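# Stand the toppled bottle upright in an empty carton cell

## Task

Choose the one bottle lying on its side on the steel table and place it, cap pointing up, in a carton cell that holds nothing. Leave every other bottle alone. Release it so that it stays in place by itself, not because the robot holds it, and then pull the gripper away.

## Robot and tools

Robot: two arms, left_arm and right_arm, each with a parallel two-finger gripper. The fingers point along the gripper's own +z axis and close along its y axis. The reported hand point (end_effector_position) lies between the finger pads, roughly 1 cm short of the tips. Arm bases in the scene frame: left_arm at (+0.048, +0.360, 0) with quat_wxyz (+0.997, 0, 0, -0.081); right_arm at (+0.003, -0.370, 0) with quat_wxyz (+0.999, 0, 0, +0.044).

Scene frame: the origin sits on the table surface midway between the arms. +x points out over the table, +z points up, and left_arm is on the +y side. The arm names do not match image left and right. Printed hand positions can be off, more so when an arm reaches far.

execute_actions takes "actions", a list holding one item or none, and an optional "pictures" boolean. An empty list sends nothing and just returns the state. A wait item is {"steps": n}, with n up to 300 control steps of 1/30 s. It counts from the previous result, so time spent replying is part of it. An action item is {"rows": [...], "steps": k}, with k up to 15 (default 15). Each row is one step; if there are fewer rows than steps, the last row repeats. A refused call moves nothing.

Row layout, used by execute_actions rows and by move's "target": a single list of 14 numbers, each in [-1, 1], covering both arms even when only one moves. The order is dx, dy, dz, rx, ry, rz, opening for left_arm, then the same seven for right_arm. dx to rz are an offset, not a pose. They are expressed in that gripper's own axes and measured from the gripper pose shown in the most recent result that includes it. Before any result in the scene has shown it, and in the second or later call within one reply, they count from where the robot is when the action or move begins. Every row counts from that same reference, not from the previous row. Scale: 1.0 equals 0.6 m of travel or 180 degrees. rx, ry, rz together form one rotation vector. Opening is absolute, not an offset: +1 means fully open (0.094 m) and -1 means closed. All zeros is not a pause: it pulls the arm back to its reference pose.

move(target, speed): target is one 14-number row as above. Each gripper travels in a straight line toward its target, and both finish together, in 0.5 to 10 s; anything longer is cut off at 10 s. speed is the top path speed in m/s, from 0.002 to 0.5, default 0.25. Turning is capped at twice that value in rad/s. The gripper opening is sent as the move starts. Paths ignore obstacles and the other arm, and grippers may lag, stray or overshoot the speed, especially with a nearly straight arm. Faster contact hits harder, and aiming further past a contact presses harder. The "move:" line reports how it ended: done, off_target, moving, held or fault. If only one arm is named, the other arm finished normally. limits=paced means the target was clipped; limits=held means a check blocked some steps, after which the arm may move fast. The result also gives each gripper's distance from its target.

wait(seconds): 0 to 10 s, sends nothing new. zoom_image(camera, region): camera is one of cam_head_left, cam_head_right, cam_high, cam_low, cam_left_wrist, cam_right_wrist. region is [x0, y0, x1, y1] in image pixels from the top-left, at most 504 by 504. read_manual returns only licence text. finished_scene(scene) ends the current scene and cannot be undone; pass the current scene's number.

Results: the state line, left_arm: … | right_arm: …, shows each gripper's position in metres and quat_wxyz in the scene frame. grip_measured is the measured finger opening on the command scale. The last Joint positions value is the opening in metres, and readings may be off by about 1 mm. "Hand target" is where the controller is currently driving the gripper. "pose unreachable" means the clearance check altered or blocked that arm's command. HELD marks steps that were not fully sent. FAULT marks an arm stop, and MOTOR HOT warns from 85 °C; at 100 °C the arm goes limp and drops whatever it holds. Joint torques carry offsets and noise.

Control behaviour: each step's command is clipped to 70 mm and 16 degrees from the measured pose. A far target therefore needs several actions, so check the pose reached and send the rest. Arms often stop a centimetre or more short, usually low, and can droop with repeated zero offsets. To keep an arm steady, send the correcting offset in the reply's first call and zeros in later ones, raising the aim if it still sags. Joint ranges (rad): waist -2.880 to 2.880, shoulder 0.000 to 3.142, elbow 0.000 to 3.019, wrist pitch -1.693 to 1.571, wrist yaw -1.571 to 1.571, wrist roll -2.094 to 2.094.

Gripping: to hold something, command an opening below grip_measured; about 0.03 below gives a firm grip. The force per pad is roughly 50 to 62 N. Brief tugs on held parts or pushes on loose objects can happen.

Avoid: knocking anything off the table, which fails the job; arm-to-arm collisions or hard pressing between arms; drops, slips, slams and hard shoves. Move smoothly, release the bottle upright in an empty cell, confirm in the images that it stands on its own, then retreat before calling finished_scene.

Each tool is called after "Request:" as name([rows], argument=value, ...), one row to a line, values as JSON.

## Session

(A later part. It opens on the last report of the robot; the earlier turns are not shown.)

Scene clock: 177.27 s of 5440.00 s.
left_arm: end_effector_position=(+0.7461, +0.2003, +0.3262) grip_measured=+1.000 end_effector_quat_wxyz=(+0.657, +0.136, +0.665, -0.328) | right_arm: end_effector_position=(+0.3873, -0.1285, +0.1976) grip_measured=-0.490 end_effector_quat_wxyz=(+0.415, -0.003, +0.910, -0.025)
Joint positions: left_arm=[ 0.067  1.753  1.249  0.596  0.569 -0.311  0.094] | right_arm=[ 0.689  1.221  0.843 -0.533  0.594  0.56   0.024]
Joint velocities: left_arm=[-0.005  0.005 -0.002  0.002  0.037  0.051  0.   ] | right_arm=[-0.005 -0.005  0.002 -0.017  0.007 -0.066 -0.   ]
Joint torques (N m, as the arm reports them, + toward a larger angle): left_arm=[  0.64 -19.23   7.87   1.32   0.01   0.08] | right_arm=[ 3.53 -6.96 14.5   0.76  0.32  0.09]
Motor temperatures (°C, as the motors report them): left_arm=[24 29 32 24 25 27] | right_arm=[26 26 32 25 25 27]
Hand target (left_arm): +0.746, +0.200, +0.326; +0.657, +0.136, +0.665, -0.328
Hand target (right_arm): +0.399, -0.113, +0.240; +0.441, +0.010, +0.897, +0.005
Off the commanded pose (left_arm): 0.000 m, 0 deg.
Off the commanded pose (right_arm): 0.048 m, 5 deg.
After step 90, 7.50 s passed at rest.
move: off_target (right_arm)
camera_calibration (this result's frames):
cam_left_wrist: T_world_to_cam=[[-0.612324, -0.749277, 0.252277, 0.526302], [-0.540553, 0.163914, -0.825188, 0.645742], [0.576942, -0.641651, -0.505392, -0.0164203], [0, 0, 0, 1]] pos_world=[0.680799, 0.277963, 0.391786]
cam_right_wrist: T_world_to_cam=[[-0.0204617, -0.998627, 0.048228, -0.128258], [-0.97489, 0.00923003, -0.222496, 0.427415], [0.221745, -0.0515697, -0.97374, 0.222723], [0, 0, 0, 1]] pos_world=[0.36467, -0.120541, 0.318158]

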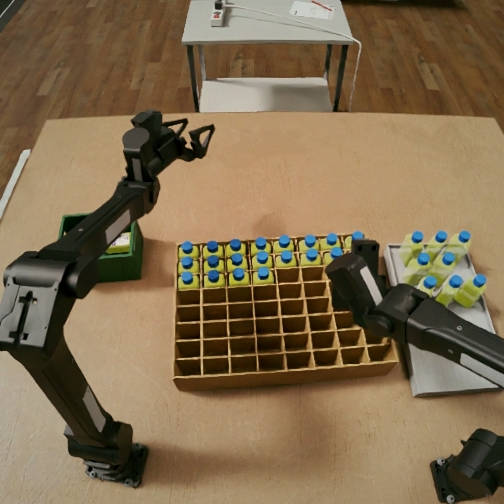

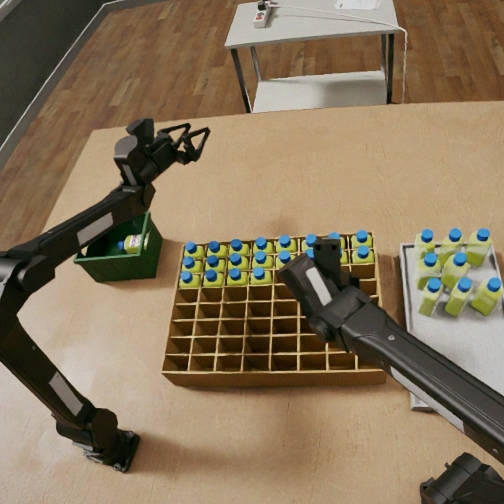

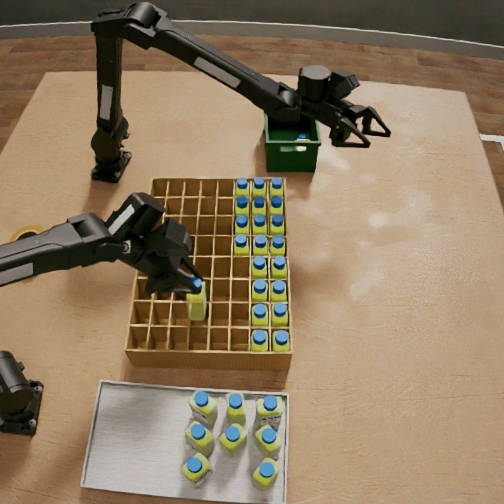

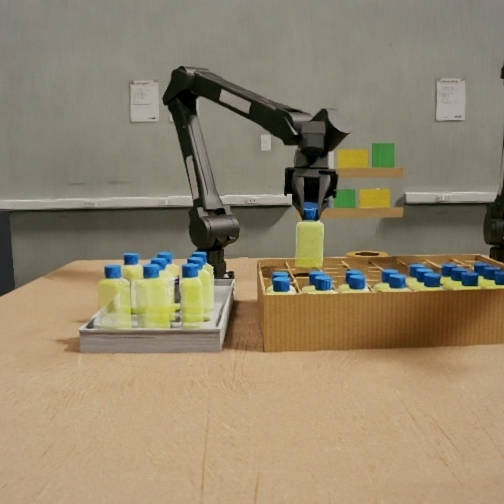

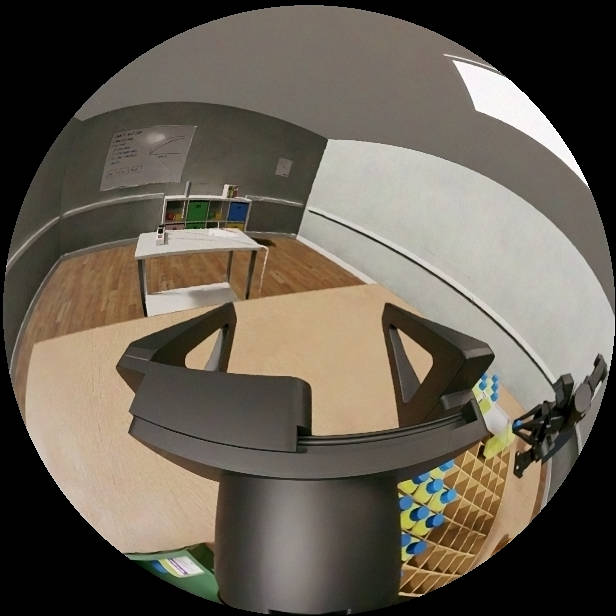

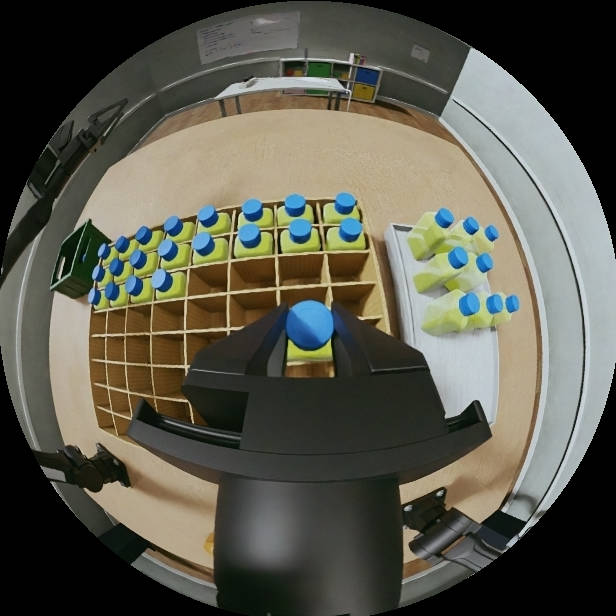

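Request:
execute_actions([
  {"rows":[[0,0,0,0,0,0,1,-0.033,0.045,-0.012,-0.018,-0.02,0.021,-0.54]],"steps":15},
])

Request:
zoom_image(camera="cam_high", region=[110,230,260,380])

Request:
zoom_image(camera="cam_right_wrist", region=[200,180,420,400])

Scene clock: 181.80 s of 5440.00 s.
left_arm: end_effector_position=(+0.7461, +0.2003, +0.3262) grip_measured=+1.000 end_effector_quat_wxyz=(+0.657, +0.136, +0.665, -0.328) | right_arm: end_effector_position=(+0.3879, -0.1147, +0.2013) grip_measured=-0.490 end_effector_quat_wxyz=(+0.428, +0.008, +0.904, -0.002)
Joint positions: left_arm=[ 0.067  1.753  1.249  0.596  0.569 -0.311  0.094] | right_arm=[ 0.71   1.227  0.843 -0.486  0.596  0.592  0.024]
Joint velocities: left_arm=[-0.015 -0.005 -0.012 -0.007 -0.022  0.022  0.   ] | right_arm=[-0.005  0.005  0.007 -0.007  0.066 -0.007 -0.   ]
Joint torques (N m, as the arm reports them, + toward a larger angle): left_arm=[  0.46 -19.1    7.82   1.37   0.02   0.08] | right_arm=[ 3.63 -6.74 10.96  1.84  0.57  0.08]
Motor temperatures (°C, as the motors report them): left_arm=[24 29 32 24 25 27] | right_arm=[26 27 32 25 25 27]
Hand target (left_arm): +0.746, +0.200, +0.326; +0.657, +0.136, +0.665, -0.328
Hand target (right_arm): +0.394, -0.101, +0.216; +0.443, +0.014, +0.896, +0.014
Off the commanded pose (left_arm): 0.000 m, 0 deg.
Off the commanded pose (right_arm): 0.022 m, 3 deg.
Steps of this call (steps 1 to 90: nothing new was sent; then 1.03 s passed at rest; steps 91 to 105: all 15 steps of this action). Readings (end_effector_position):
91: left_arm (+0.7461, +0.2003, +0.3262) | right_arm (+0.3879, -0.1274, +0.1985)
92: left_arm (+0.7461, +0.2003, +0.3262) | right_arm (+0.3886, -0.1251, +0.1995)
94: left_arm (+0.7461, +0.2003, +0.3262) | right_arm (+0.3889, -0.1195, +0.2018)
98: left_arm (+0.7461, +0.2003, +0.3262) | right_arm (+0.3876, -0.1148, +0.2021)
105: the state above
camera_calibration (this result's frames):
cam_left_wrist: T_world_to_cam=[[-0.612324, -0.749277, 0.252277, 0.526302], [-0.540553, 0.163914, -0.825188, 0.645742], [0.576942, -0.641651, -0.505392, -0.0164203], [0, 0, 0, 1]] pos_world=[0.680799, 0.277963, 0.391786]
cam_right_wrist: T_world_to_cam=[[-0.021234, -0.99977, -0.00291709, -0.104182], [-0.967702, 0.0212859, -0.251197, 0.433026], [0.251201, -0.00251105, -0.967932, 0.21996], [0, 0, 0, 1]] pos_world=[0.361573, -0.112823, 0.321377]

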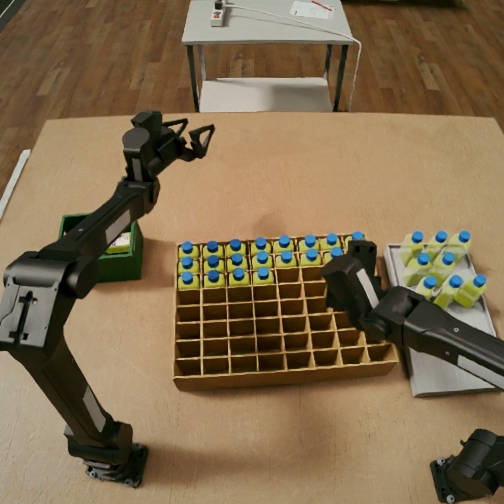

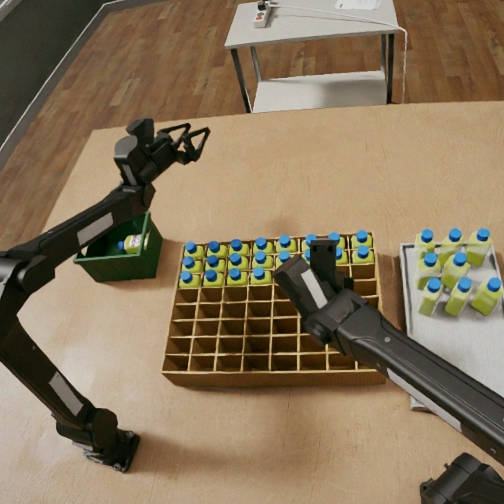

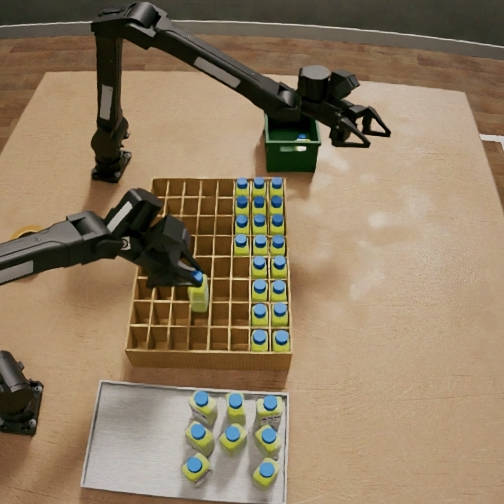

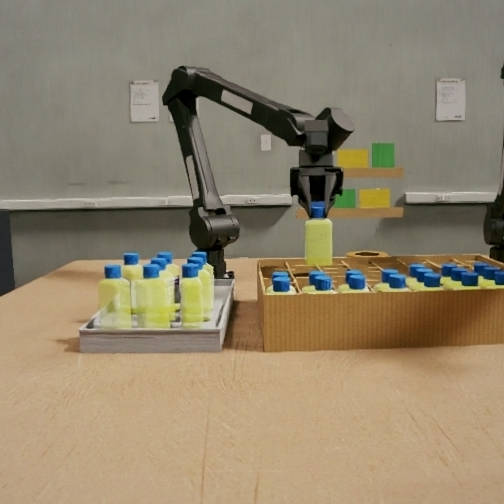

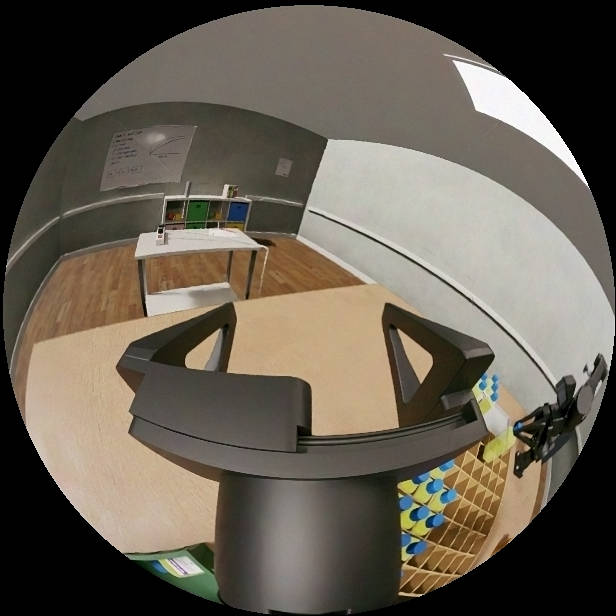

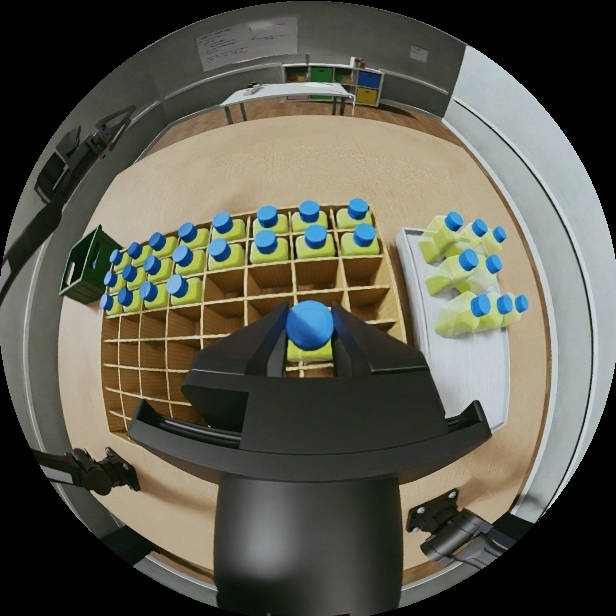

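Region (110, 230, 260, 380) of cam_high's 504x504 image, scaled by 3.360, with more detail than that image has.

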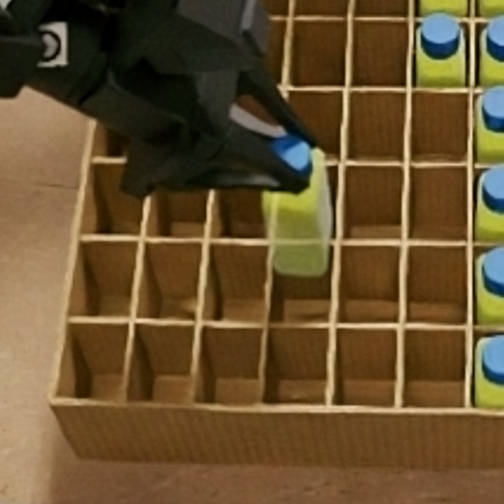

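Region (200, 180, 420, 400) of cam_right_wrist's 616x616 image, scaled by 2.291, with more detail than that image has.

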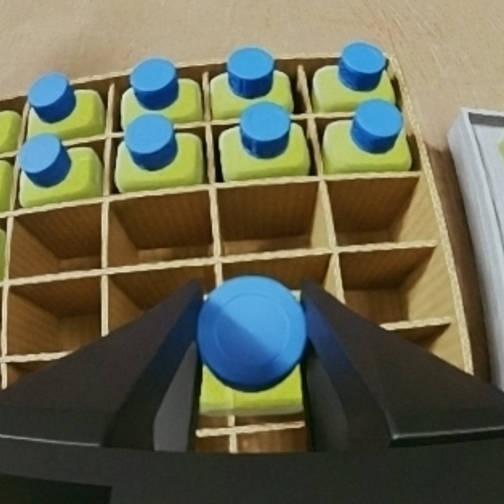

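Request:
execute_actions([
  {"rows":[[0,0,0,0,0,0,1,-0.015,-0.037,-0.012,0,0,0,-0.54]],"steps":15},
])

Request:
zoom_image(camera="cam_high", region=[110,230,260,380])

Request:
zoom_image(camera="cam_right_wrist", region=[200,180,420,400])

Scene clock: 185.30 s of 5440.00 s.
left_arm: end_effector_position=(+0.7461, +0.2003, +0.3262) grip_measured=+1.000 end_effector_quat_wxyz=(+0.657, +0.136, +0.665, -0.328) | right_arm: end_effector_position=(+0.3863, -0.1315, +0.2004) grip_measured=-0.490 end_effector_quat_wxyz=(+0.420, +0.003, +0.908, -0.006)
Joint positions: left_arm=[ 0.067  1.753  1.249  0.596  0.569 -0.311  0.094] | right_arm=[ 0.677  1.195  0.822 -0.502  0.567  0.561  0.024]
Joint velocities: left_arm=[-0.005 -0.024 -0.007 -0.012  0.022  0.037  0.   ] | right_arm=[-0.015  0.005 -0.012  0.002  0.007  0.007  0.   ]
Joint torques (N m, as the arm reports them, + toward a larger angle): left_arm=[  0.72 -19.29   7.92   1.36   0.     0.08] | right_arm=[ 1.6  -8.61  9.08  0.99  0.27 -0.07]
Motor temperatures (°C, as the motors report them): left_arm=[24 29 32 24 25 27] | right_arm=[26 27 32 25 25 27]
Hand target (left_arm): +0.746, +0.200, +0.326; +0.657, +0.136, +0.665, -0.328
Hand target (right_arm): +0.388, -0.137, +0.213; +0.428, +0.008, +0.904, -0.002
Off the commanded pose (left_arm): 0.000 m, 0 deg.
Off the commanded pose (right_arm): 0.014 m, 1 deg.
Steps of this call (steps 1 to 90: nothing new was sent; steps 91 to 105: all 15 steps of this action). Readings (end_effector_position):
91: left_arm (+0.7461, +0.2003, +0.3262) | right_arm (+0.3871, -0.1146, +0.2001)
92: left_arm (+0.7461, +0.2003, +0.3262) | right_arm (+0.3863, -0.1158, +0.1991)
94: left_arm (+0.7461, +0.2003, +0.3262) | right_arm (+0.3854, -0.1231, +0.1977)
98: left_arm (+0.7461, +0.2003, +0.3262) | right_arm (+0.3864, -0.1315, +0.1996)
105: the state above
camera_calibration (this result's frames):
cam_left_wrist: T_world_to_cam=[[-0.612324, -0.749277, 0.252277, 0.526302], [-0.540553, 0.163914, -0.825188, 0.645742], [0.576942, -0.641651, -0.505392, -0.0164203], [0, 0, 0, 1]] pos_world=[0.680799, 0.277963, 0.391786]
cam_right_wrist: T_world_to_cam=[[-0.0163416, -0.999832, 0.00834735, -0.125162], [-0.972387, 0.0139481, -0.232958, 0.42884], [0.232802, -0.0119237, -0.972451, 0.226204], [0, 0, 0, 1]] pos_world=[0.362292, -0.128425, 0.320919]

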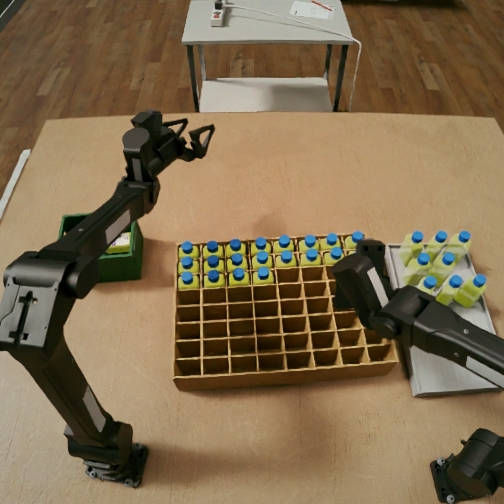

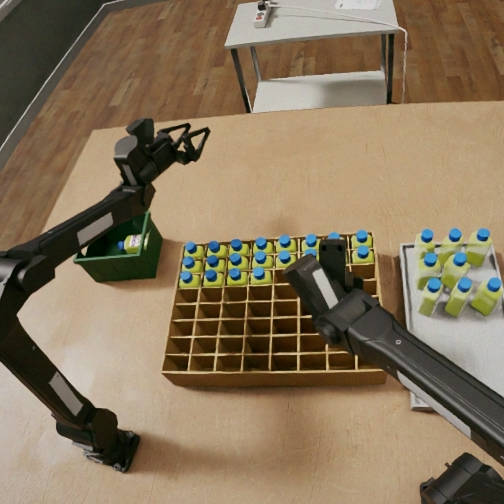

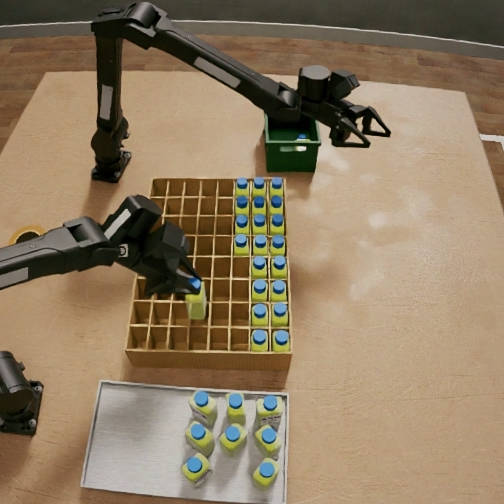

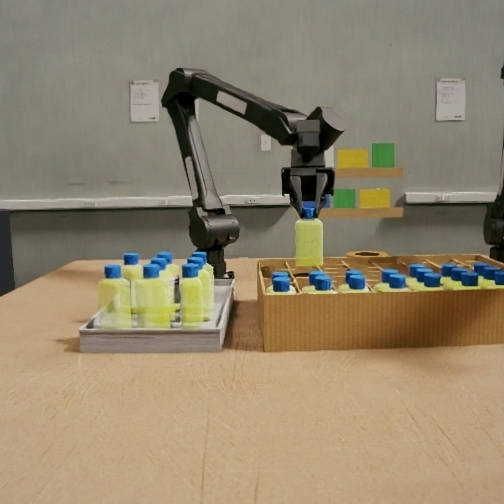

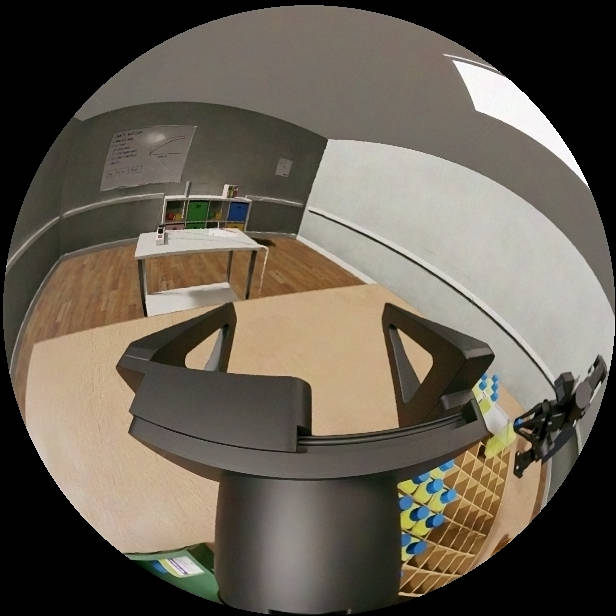

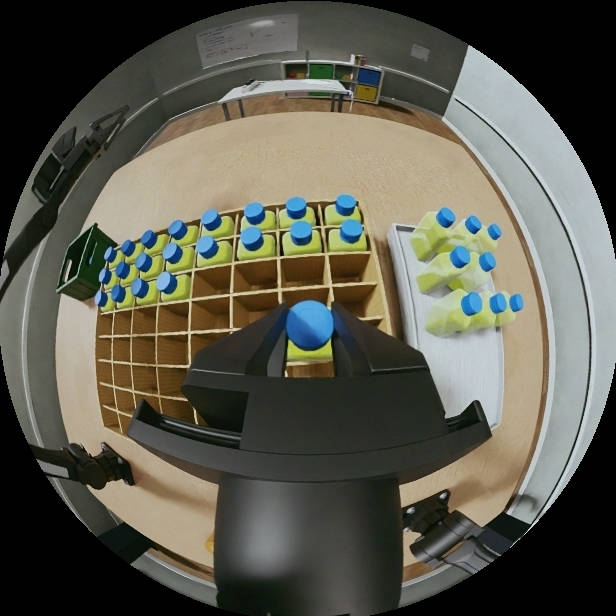

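Region (110, 230, 260, 380) of cam_high's 504x504 image, scaled by 3.360, with more detail than that image has.

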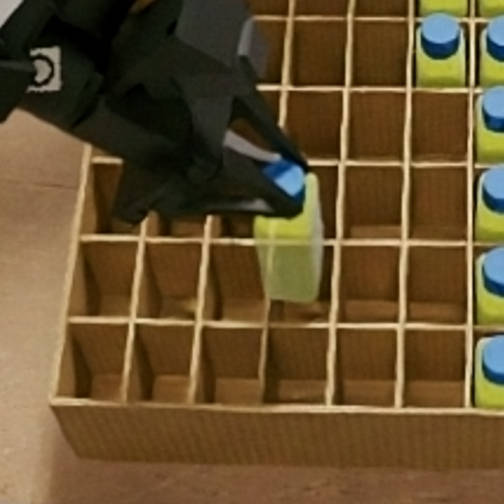

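Region (200, 180, 420, 400) of cam_right_wrist's 616x616 image, scaled by 2.291, with more detail than that image has.

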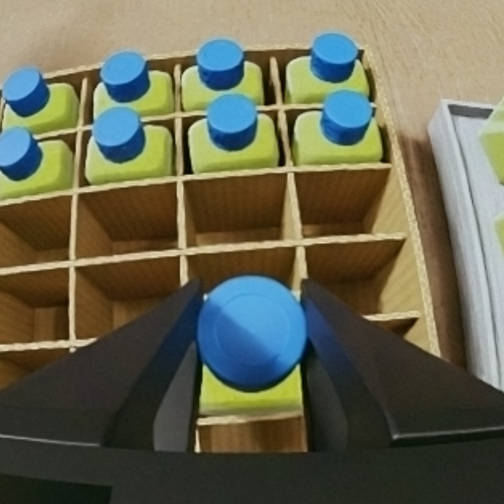

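Request:
execute_actions([
  {"rows":[[0,0,0,0,0,0,1,-0.03,0.024,0.005,0,-0.018,0,-0.54]],"steps":15},
])

Request:
zoom_image(camera="cam_high", region=[110,230,260,380])

Request:
zoom_image(camera="cam_right_wrist", region=[200,180,420,400])

Scene clock: 188.33 s of 5440.00 s.
left_arm: end_effector_position=(+0.7461, +0.2003, +0.3262) grip_measured=+1.000 end_effector_quat_wxyz=(+0.657, +0.136, +0.665, -0.328) | right_arm: end_effector_position=(+0.3929, -0.1313, +0.1951) grip_measured=-0.490 end_effector_quat_wxyz=(+0.428, +0.004, +0.903, -0.020)
Joint positions: left_arm=[ 0.067  1.753  1.249  0.596  0.569 -0.311  0.094] | right_arm=[ 0.678  1.222  0.822 -0.473  0.6    0.55   0.024]
Joint velocities: left_arm=[ 0.005  0.005 -0.007 -0.002 -0.037  0.022  0.   ] | right_arm=[-0.015 -0.005  0.012  0.007 -0.007  0.051  0.   ]
Joint torques (N m, as the arm reports them, + toward a larger angle): left_arm=[  0.53 -19.37   7.85   1.36   0.01   0.07] | right_arm=[ 3.1  -6.93 11.17  1.84  0.57 -0.12]
Motor temperatures (°C, as the motors report them): left_arm=[24 29 32 24 25 27] | right_arm=[26 27 32 25 25 27]
Hand target (left_arm): +0.746, +0.200, +0.326; +0.657, +0.136, +0.665, -0.328
Hand target (right_arm): +0.400, -0.118, +0.212; +0.445, +0.004, +0.895, -0.006
Off the commanded pose (left_arm): 0.000 m, 0 deg.
Off the commanded pose (right_arm): 0.023 m, 3 deg.
Steps of this call (steps 1 to 76: nothing new was sent; steps 77 to 91: all 15 steps of this action). Readings (end_effector_position):
77: left_arm (+0.7461, +0.2003, +0.3262) | right_arm (+0.3877, -0.1328, +0.2014)
78: left_arm (+0.7461, +0.2003, +0.3262) | right_arm (+0.3893, -0.1336, +0.2019)
80: left_arm (+0.7461, +0.2003, +0.3262) | right_arm (+0.3916, -0.1325, +0.2006)
84: left_arm (+0.7461, +0.2003, +0.3262) | right_arm (+0.3927, -0.1315, +0.1955)
91: the state above
camera_calibration (this result's frames):
cam_left_wrist: T_world_to_cam=[[-0.612324, -0.749277, 0.252277, 0.526302], [-0.540553, 0.163914, -0.825188, 0.645742], [0.576942, -0.641651, -0.505392, -0.0164203], [0, 0, 0, 1]] pos_world=[0.680799, 0.277963, 0.391786]
cam_right_wrist: T_world_to_cam=[[-0.0304047, -0.998995, 0.0329276, -0.123966], [-0.967733, 0.0211772, -0.251086, 0.436608], [0.250137, -0.0394994, -0.967404, 0.20813], [0, 0, 0, 1]] pos_world=[0.36669, -0.124867, 0.315054]

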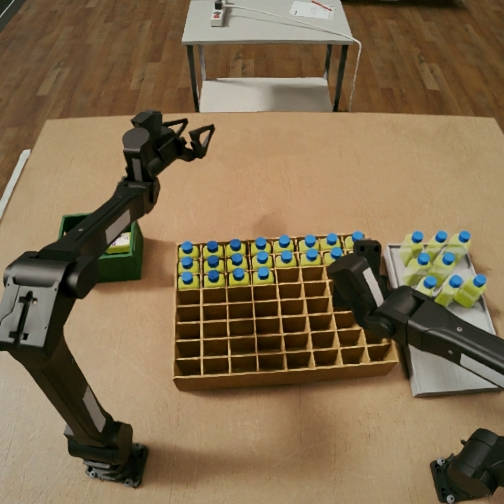

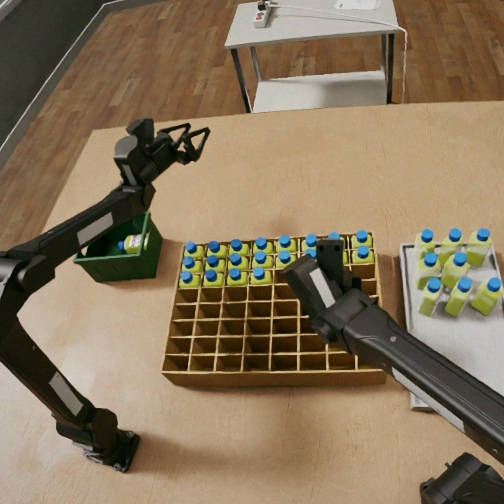

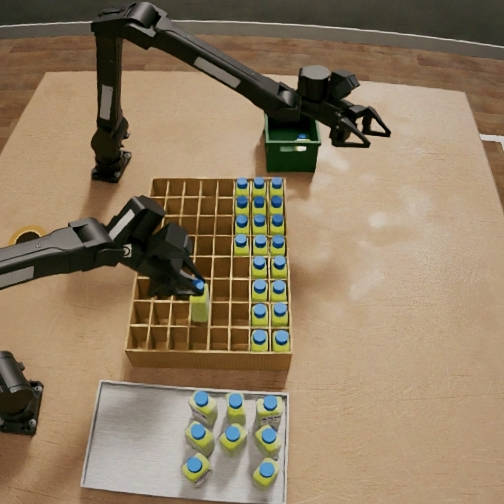

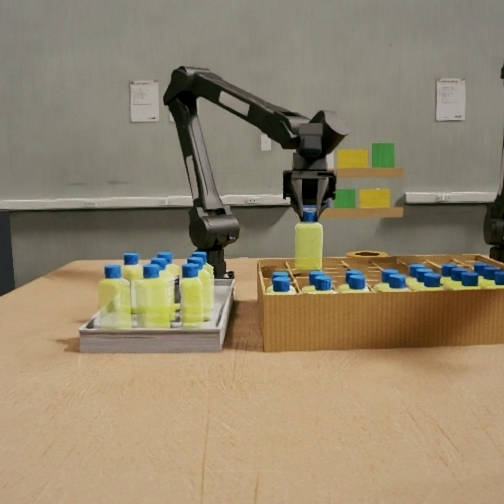

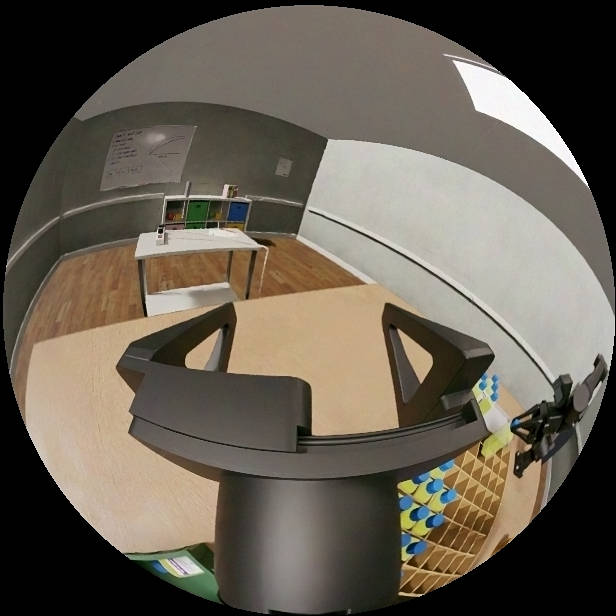

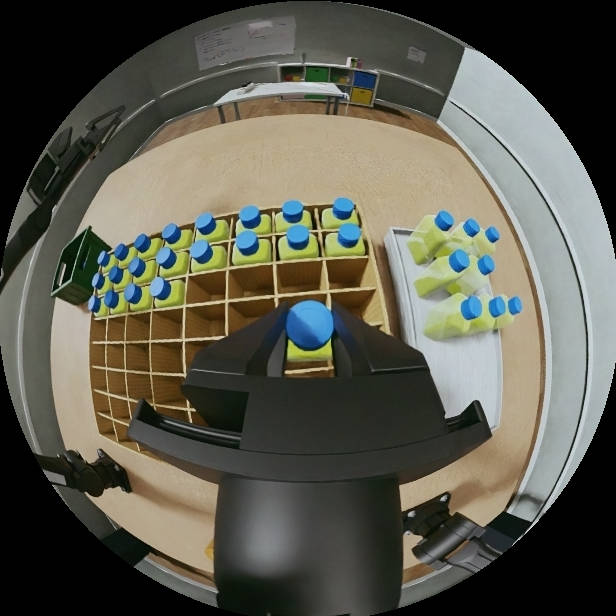

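Region (110, 230, 260, 380) of cam_high's 504x504 image, scaled by 3.360, with more detail than that image has.

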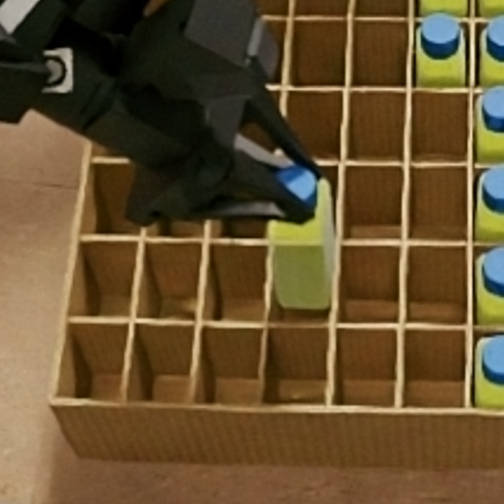

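Region (200, 180, 420, 400) of cam_right_wrist's 616x616 image, scaled by 2.291, with more detail than that image has.

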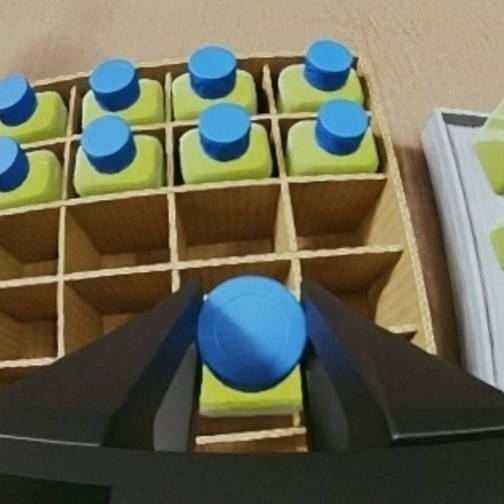

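Request:
execute_actions([
  {"rows":[[0,0,0,0,0,0,1,-0.02,0.036,-0.015,-0.014,0,0.017,-0.54]],"steps":15},
])

Request:
zoom_image(camera="cam_high", region=[110,230,260,380])

Request:
zoom_image(camera="cam_right_wrist", region=[200,180,420,400])

Scene clock: 192.13 s of 5440.00 s.
left_arm: end_effector_position=(+0.7461, +0.2003, +0.3262) grip_measured=+1.000 end_effector_quat_wxyz=(+0.657, +0.136, +0.665, -0.328) | right_arm: end_effector_position=(+0.3866, -0.1250, +0.1909) grip_measured=-0.490 end_effector_quat_wxyz=(+0.418, +0.016, +0.908, -0.004)
Joint positions: left_arm=[ 0.067  1.753  1.249  0.596  0.569 -0.311  0.094] | right_arm=[ 0.691  1.224  0.822 -0.489  0.58   0.602  0.024]
Joint velocities: left_arm=[-0.005 -0.005 -0.012 -0.002  0.007  0.022  0.   ] | right_arm=[-0.015  0.005 -0.007  0.012  0.007 -0.022  0.   ]
Joint torques (N m, as the arm reports them, + toward a larger angle): left_arm=[  0.77 -19.15   7.85   1.33   0.04   0.1 ] | right_arm=[ 3.5  -6.38 12.31  0.81  0.34  0.05]
Motor temperatures (°C, as the motors report them): left_arm=[24 29 32 24 25 27] | right_arm=[26 27 32 25 25 27]
Hand target (left_arm): +0.746, +0.200, +0.326; +0.657, +0.136, +0.665, -0.328
Hand target (right_arm): +0.393, -0.110, +0.209; +0.429, +0.019, +0.903, +0.011
Off the commanded pose (left_arm): 0.000 m, 0 deg.
Off the commanded pose (right_arm): 0.025 m, 2 deg.
Steps of this call (steps 1 to 90: nothing new was sent; then 0.30 s passed at rest; steps 91 to 105: all 15 steps of this action). Readings (end_effector_position):
91: left_arm (+0.7461, +0.2003, +0.3262) | right_arm (+0.3920, -0.1304, +0.1942)
92: left_arm (+0.7461, +0.2003, +0.3262) | right_arm (+0.3909, -0.1292, +0.1932)
94: left_arm (+0.7461, +0.2003, +0.3262) | right_arm (+0.3885, -0.1272, +0.1916)
98: left_arm (+0.7461, +0.2003, +0.3262) | right_arm (+0.3867, -0.1250, +0.1910)
105: the state above
camera_calibration (this result's frames):
cam_left_wrist: T_world_to_cam=[[-0.612324, -0.749277, 0.252277, 0.526302], [-0.540553, 0.163914, -0.825188, 0.645742], [0.576942, -0.641651, -0.505392, -0.0164203], [0, 0, 0, 1]] pos_world=[0.680799, 0.277963, 0.391786]
cam_right_wrist: T_world_to_cam=[[-0.0369386, -0.999305, -0.00501666, -0.108022], [-0.972719, 0.0371055, -0.228999, 0.429092], [0.229026, -0.00357908, -0.973414, 0.219692], [0, 0, 0, 1]] pos_world=[0.363081, -0.123082, 0.311571]

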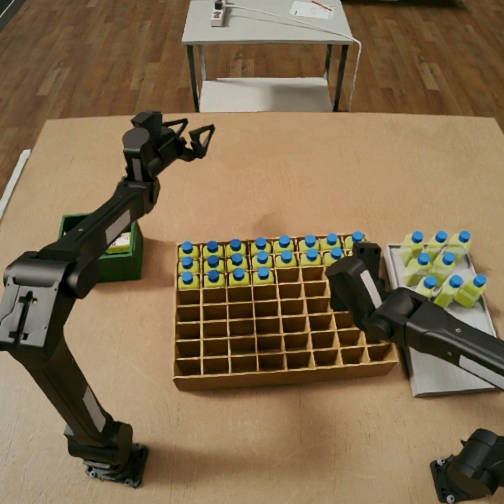

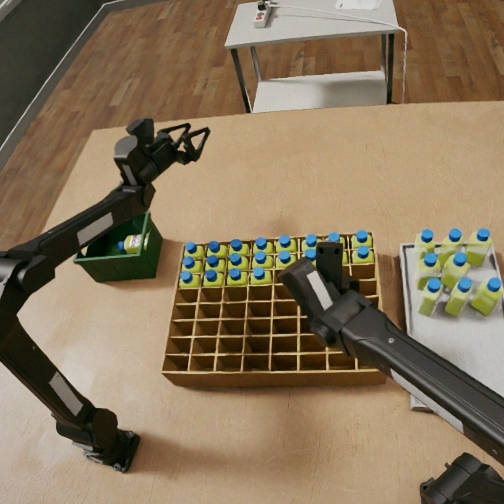

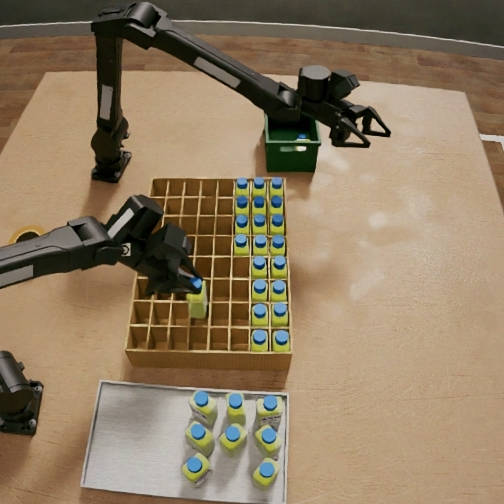

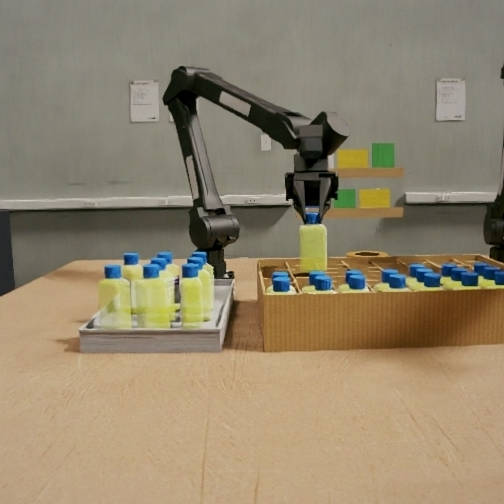

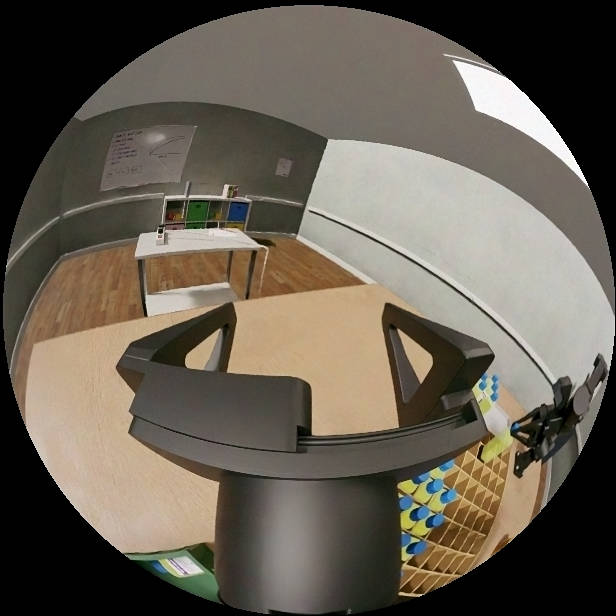

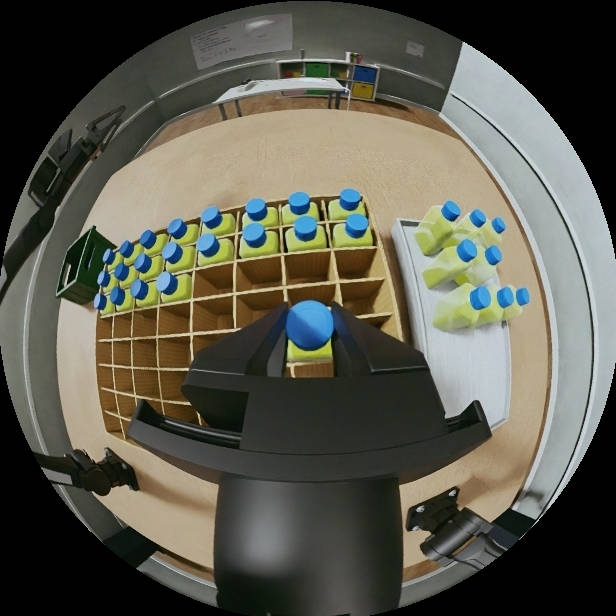

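Region (110, 230, 260, 380) of cam_high's 504x504 image, scaled by 3.360, with more detail than that image has.

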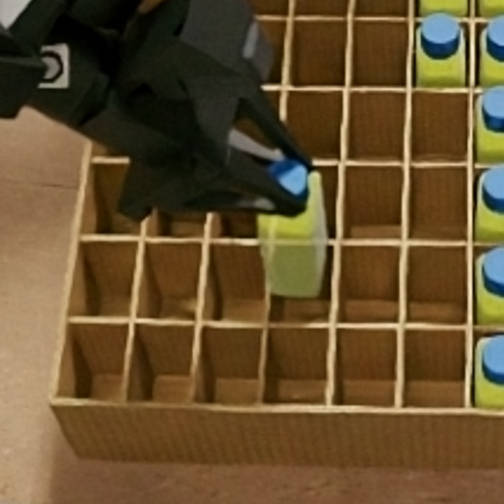

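Region (200, 180, 420, 400) of cam_right_wrist's 616x616 image, scaled by 2.291, with more detail than that image has.

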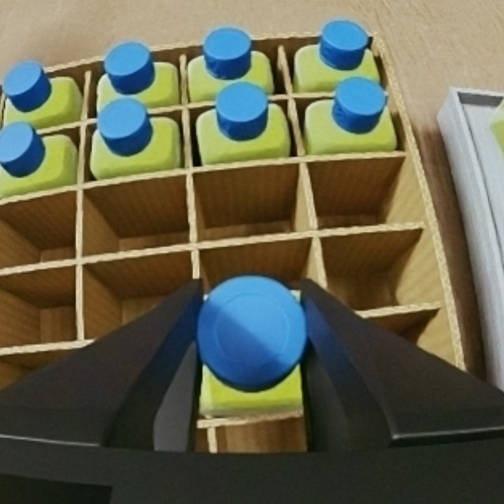

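Request:
execute_actions([
  {"rows":[[0,0,0,0,0,0,1,0.005,0,0.03,0,-0.022,0,-0.54]],"steps":15},
])

Request:
zoom_image(camera="cam_high", region=[110,230,260,380])

Scene clock: 195.27 s of 5440.00 s.
left_arm: end_effector_position=(+0.7461, +0.2003, +0.3262) grip_measured=+1.000 end_effector_quat_wxyz=(+0.657, +0.136, +0.665, -0.328) | right_arm: end_effector_position=(+0.3947, -0.1236, +0.1832) grip_measured=-0.490 end_effector_quat_wxyz=(+0.449, +0.017, +0.893, -0.001)
Joint positions: left_arm=[ 0.067  1.753  1.249  0.596  0.569 -0.311  0.094] | right_arm=[ 0.691  1.241  0.777 -0.351  0.613  0.567  0.024]
Joint velocities: left_arm=[-0.005  0.015 -0.007 -0.007 -0.022 -0.095  0.   ] | right_arm=[-0.005 -0.024  0.012 -0.007  0.022  0.007  0.001]
Joint torques (N m, as the arm reports them, + toward a larger angle): left_arm=[  0.8  -18.99   7.9    1.35   0.     0.09] | right_arm=[ 1.64 -6.11  8.21  1.86  0.27 -0.18]
Motor temperatures (°C, as the motors report them): left_arm=[24 29 32 24 25 27] | right_arm=[26 27 32 25 25 27]
Hand target (left_arm): +0.746, +0.200, +0.326; +0.657, +0.136, +0.665, -0.328
Hand target (right_arm): +0.398, -0.125, +0.177; +0.449, +0.015, +0.893, -0.005
Off the commanded pose (left_arm): 0.000 m, 0 deg.
Off the commanded pose (right_arm): 0.007 m, 1 deg.
Steps of this call (steps 1 to 79: nothing new was sent; steps 80 to 94: all 15 steps of this action). Readings (end_effector_position):
80: left_arm (+0.7461, +0.2003, +0.3262) | right_arm (+0.3884, -0.1257, +0.1909)
81: left_arm (+0.7461, +0.2003, +0.3262) | right_arm (+0.3910, -0.1253, +0.1915)
83: left_arm (+0.7461, +0.2003, +0.3262) | right_arm (+0.3923, -0.1249, +0.1861)
87: left_arm (+0.7461, +0.2003, +0.3262) | right_arm (+0.3944, -0.1240, +0.1831)
94: the state above
camera_calibration (this result's frames):
cam_left_wrist: T_world_to_cam=[[-0.612324, -0.749277, 0.252277, 0.526302], [-0.540553, 0.163914, -0.825188, 0.645742], [0.576942, -0.641651, -0.505392, -0.0164203], [0, 0, 0, 1]] pos_world=[0.680799, 0.277963, 0.391786]
cam_right_wrist: T_world_to_cam=[[-0.0359338, -0.999246, -0.0147122, -0.104954], [-0.954433, 0.038679, -0.295907, 0.440363], [0.296253, 0.00340878, -0.955103, 0.181255], [0, 0, 0, 1]] pos_world=[0.362828, -0.122526, 0.301879]

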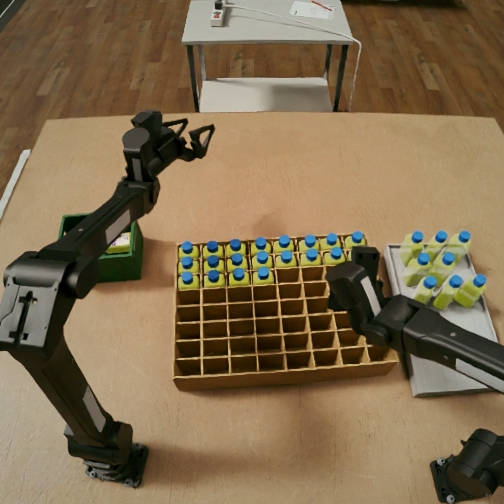

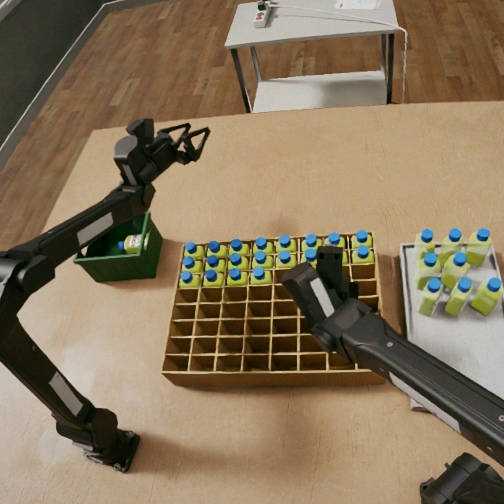

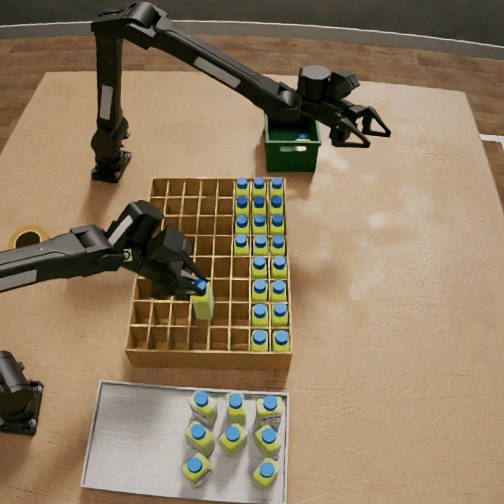

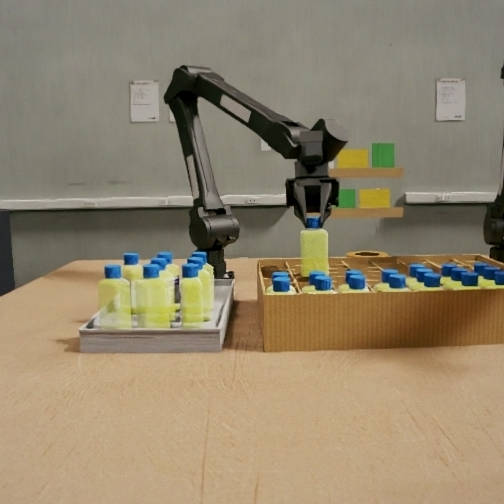

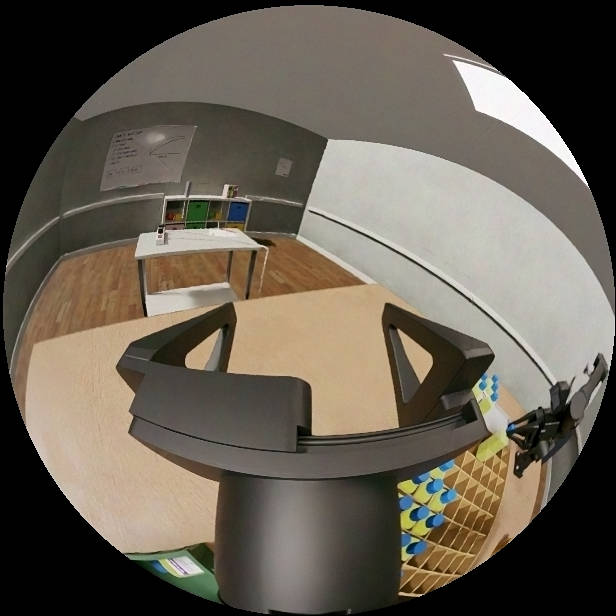

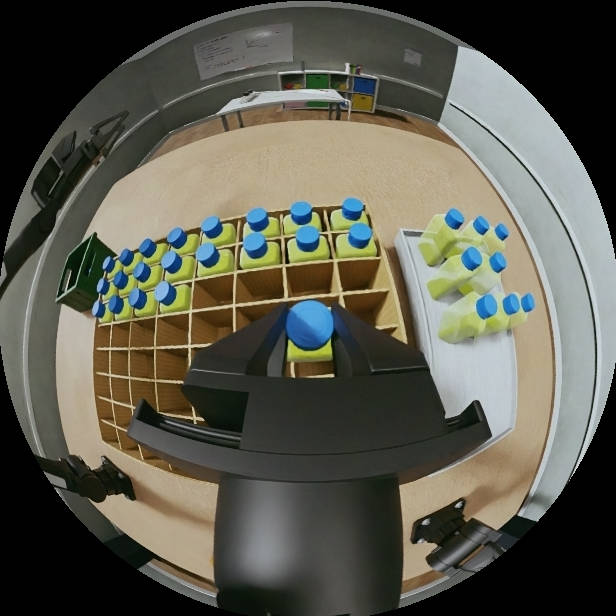

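Region (110, 230, 260, 380) of cam_high's 504x504 image, scaled by 3.360, with more detail than that image has.

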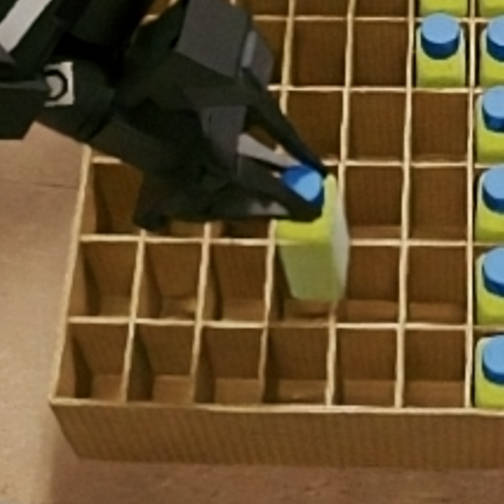

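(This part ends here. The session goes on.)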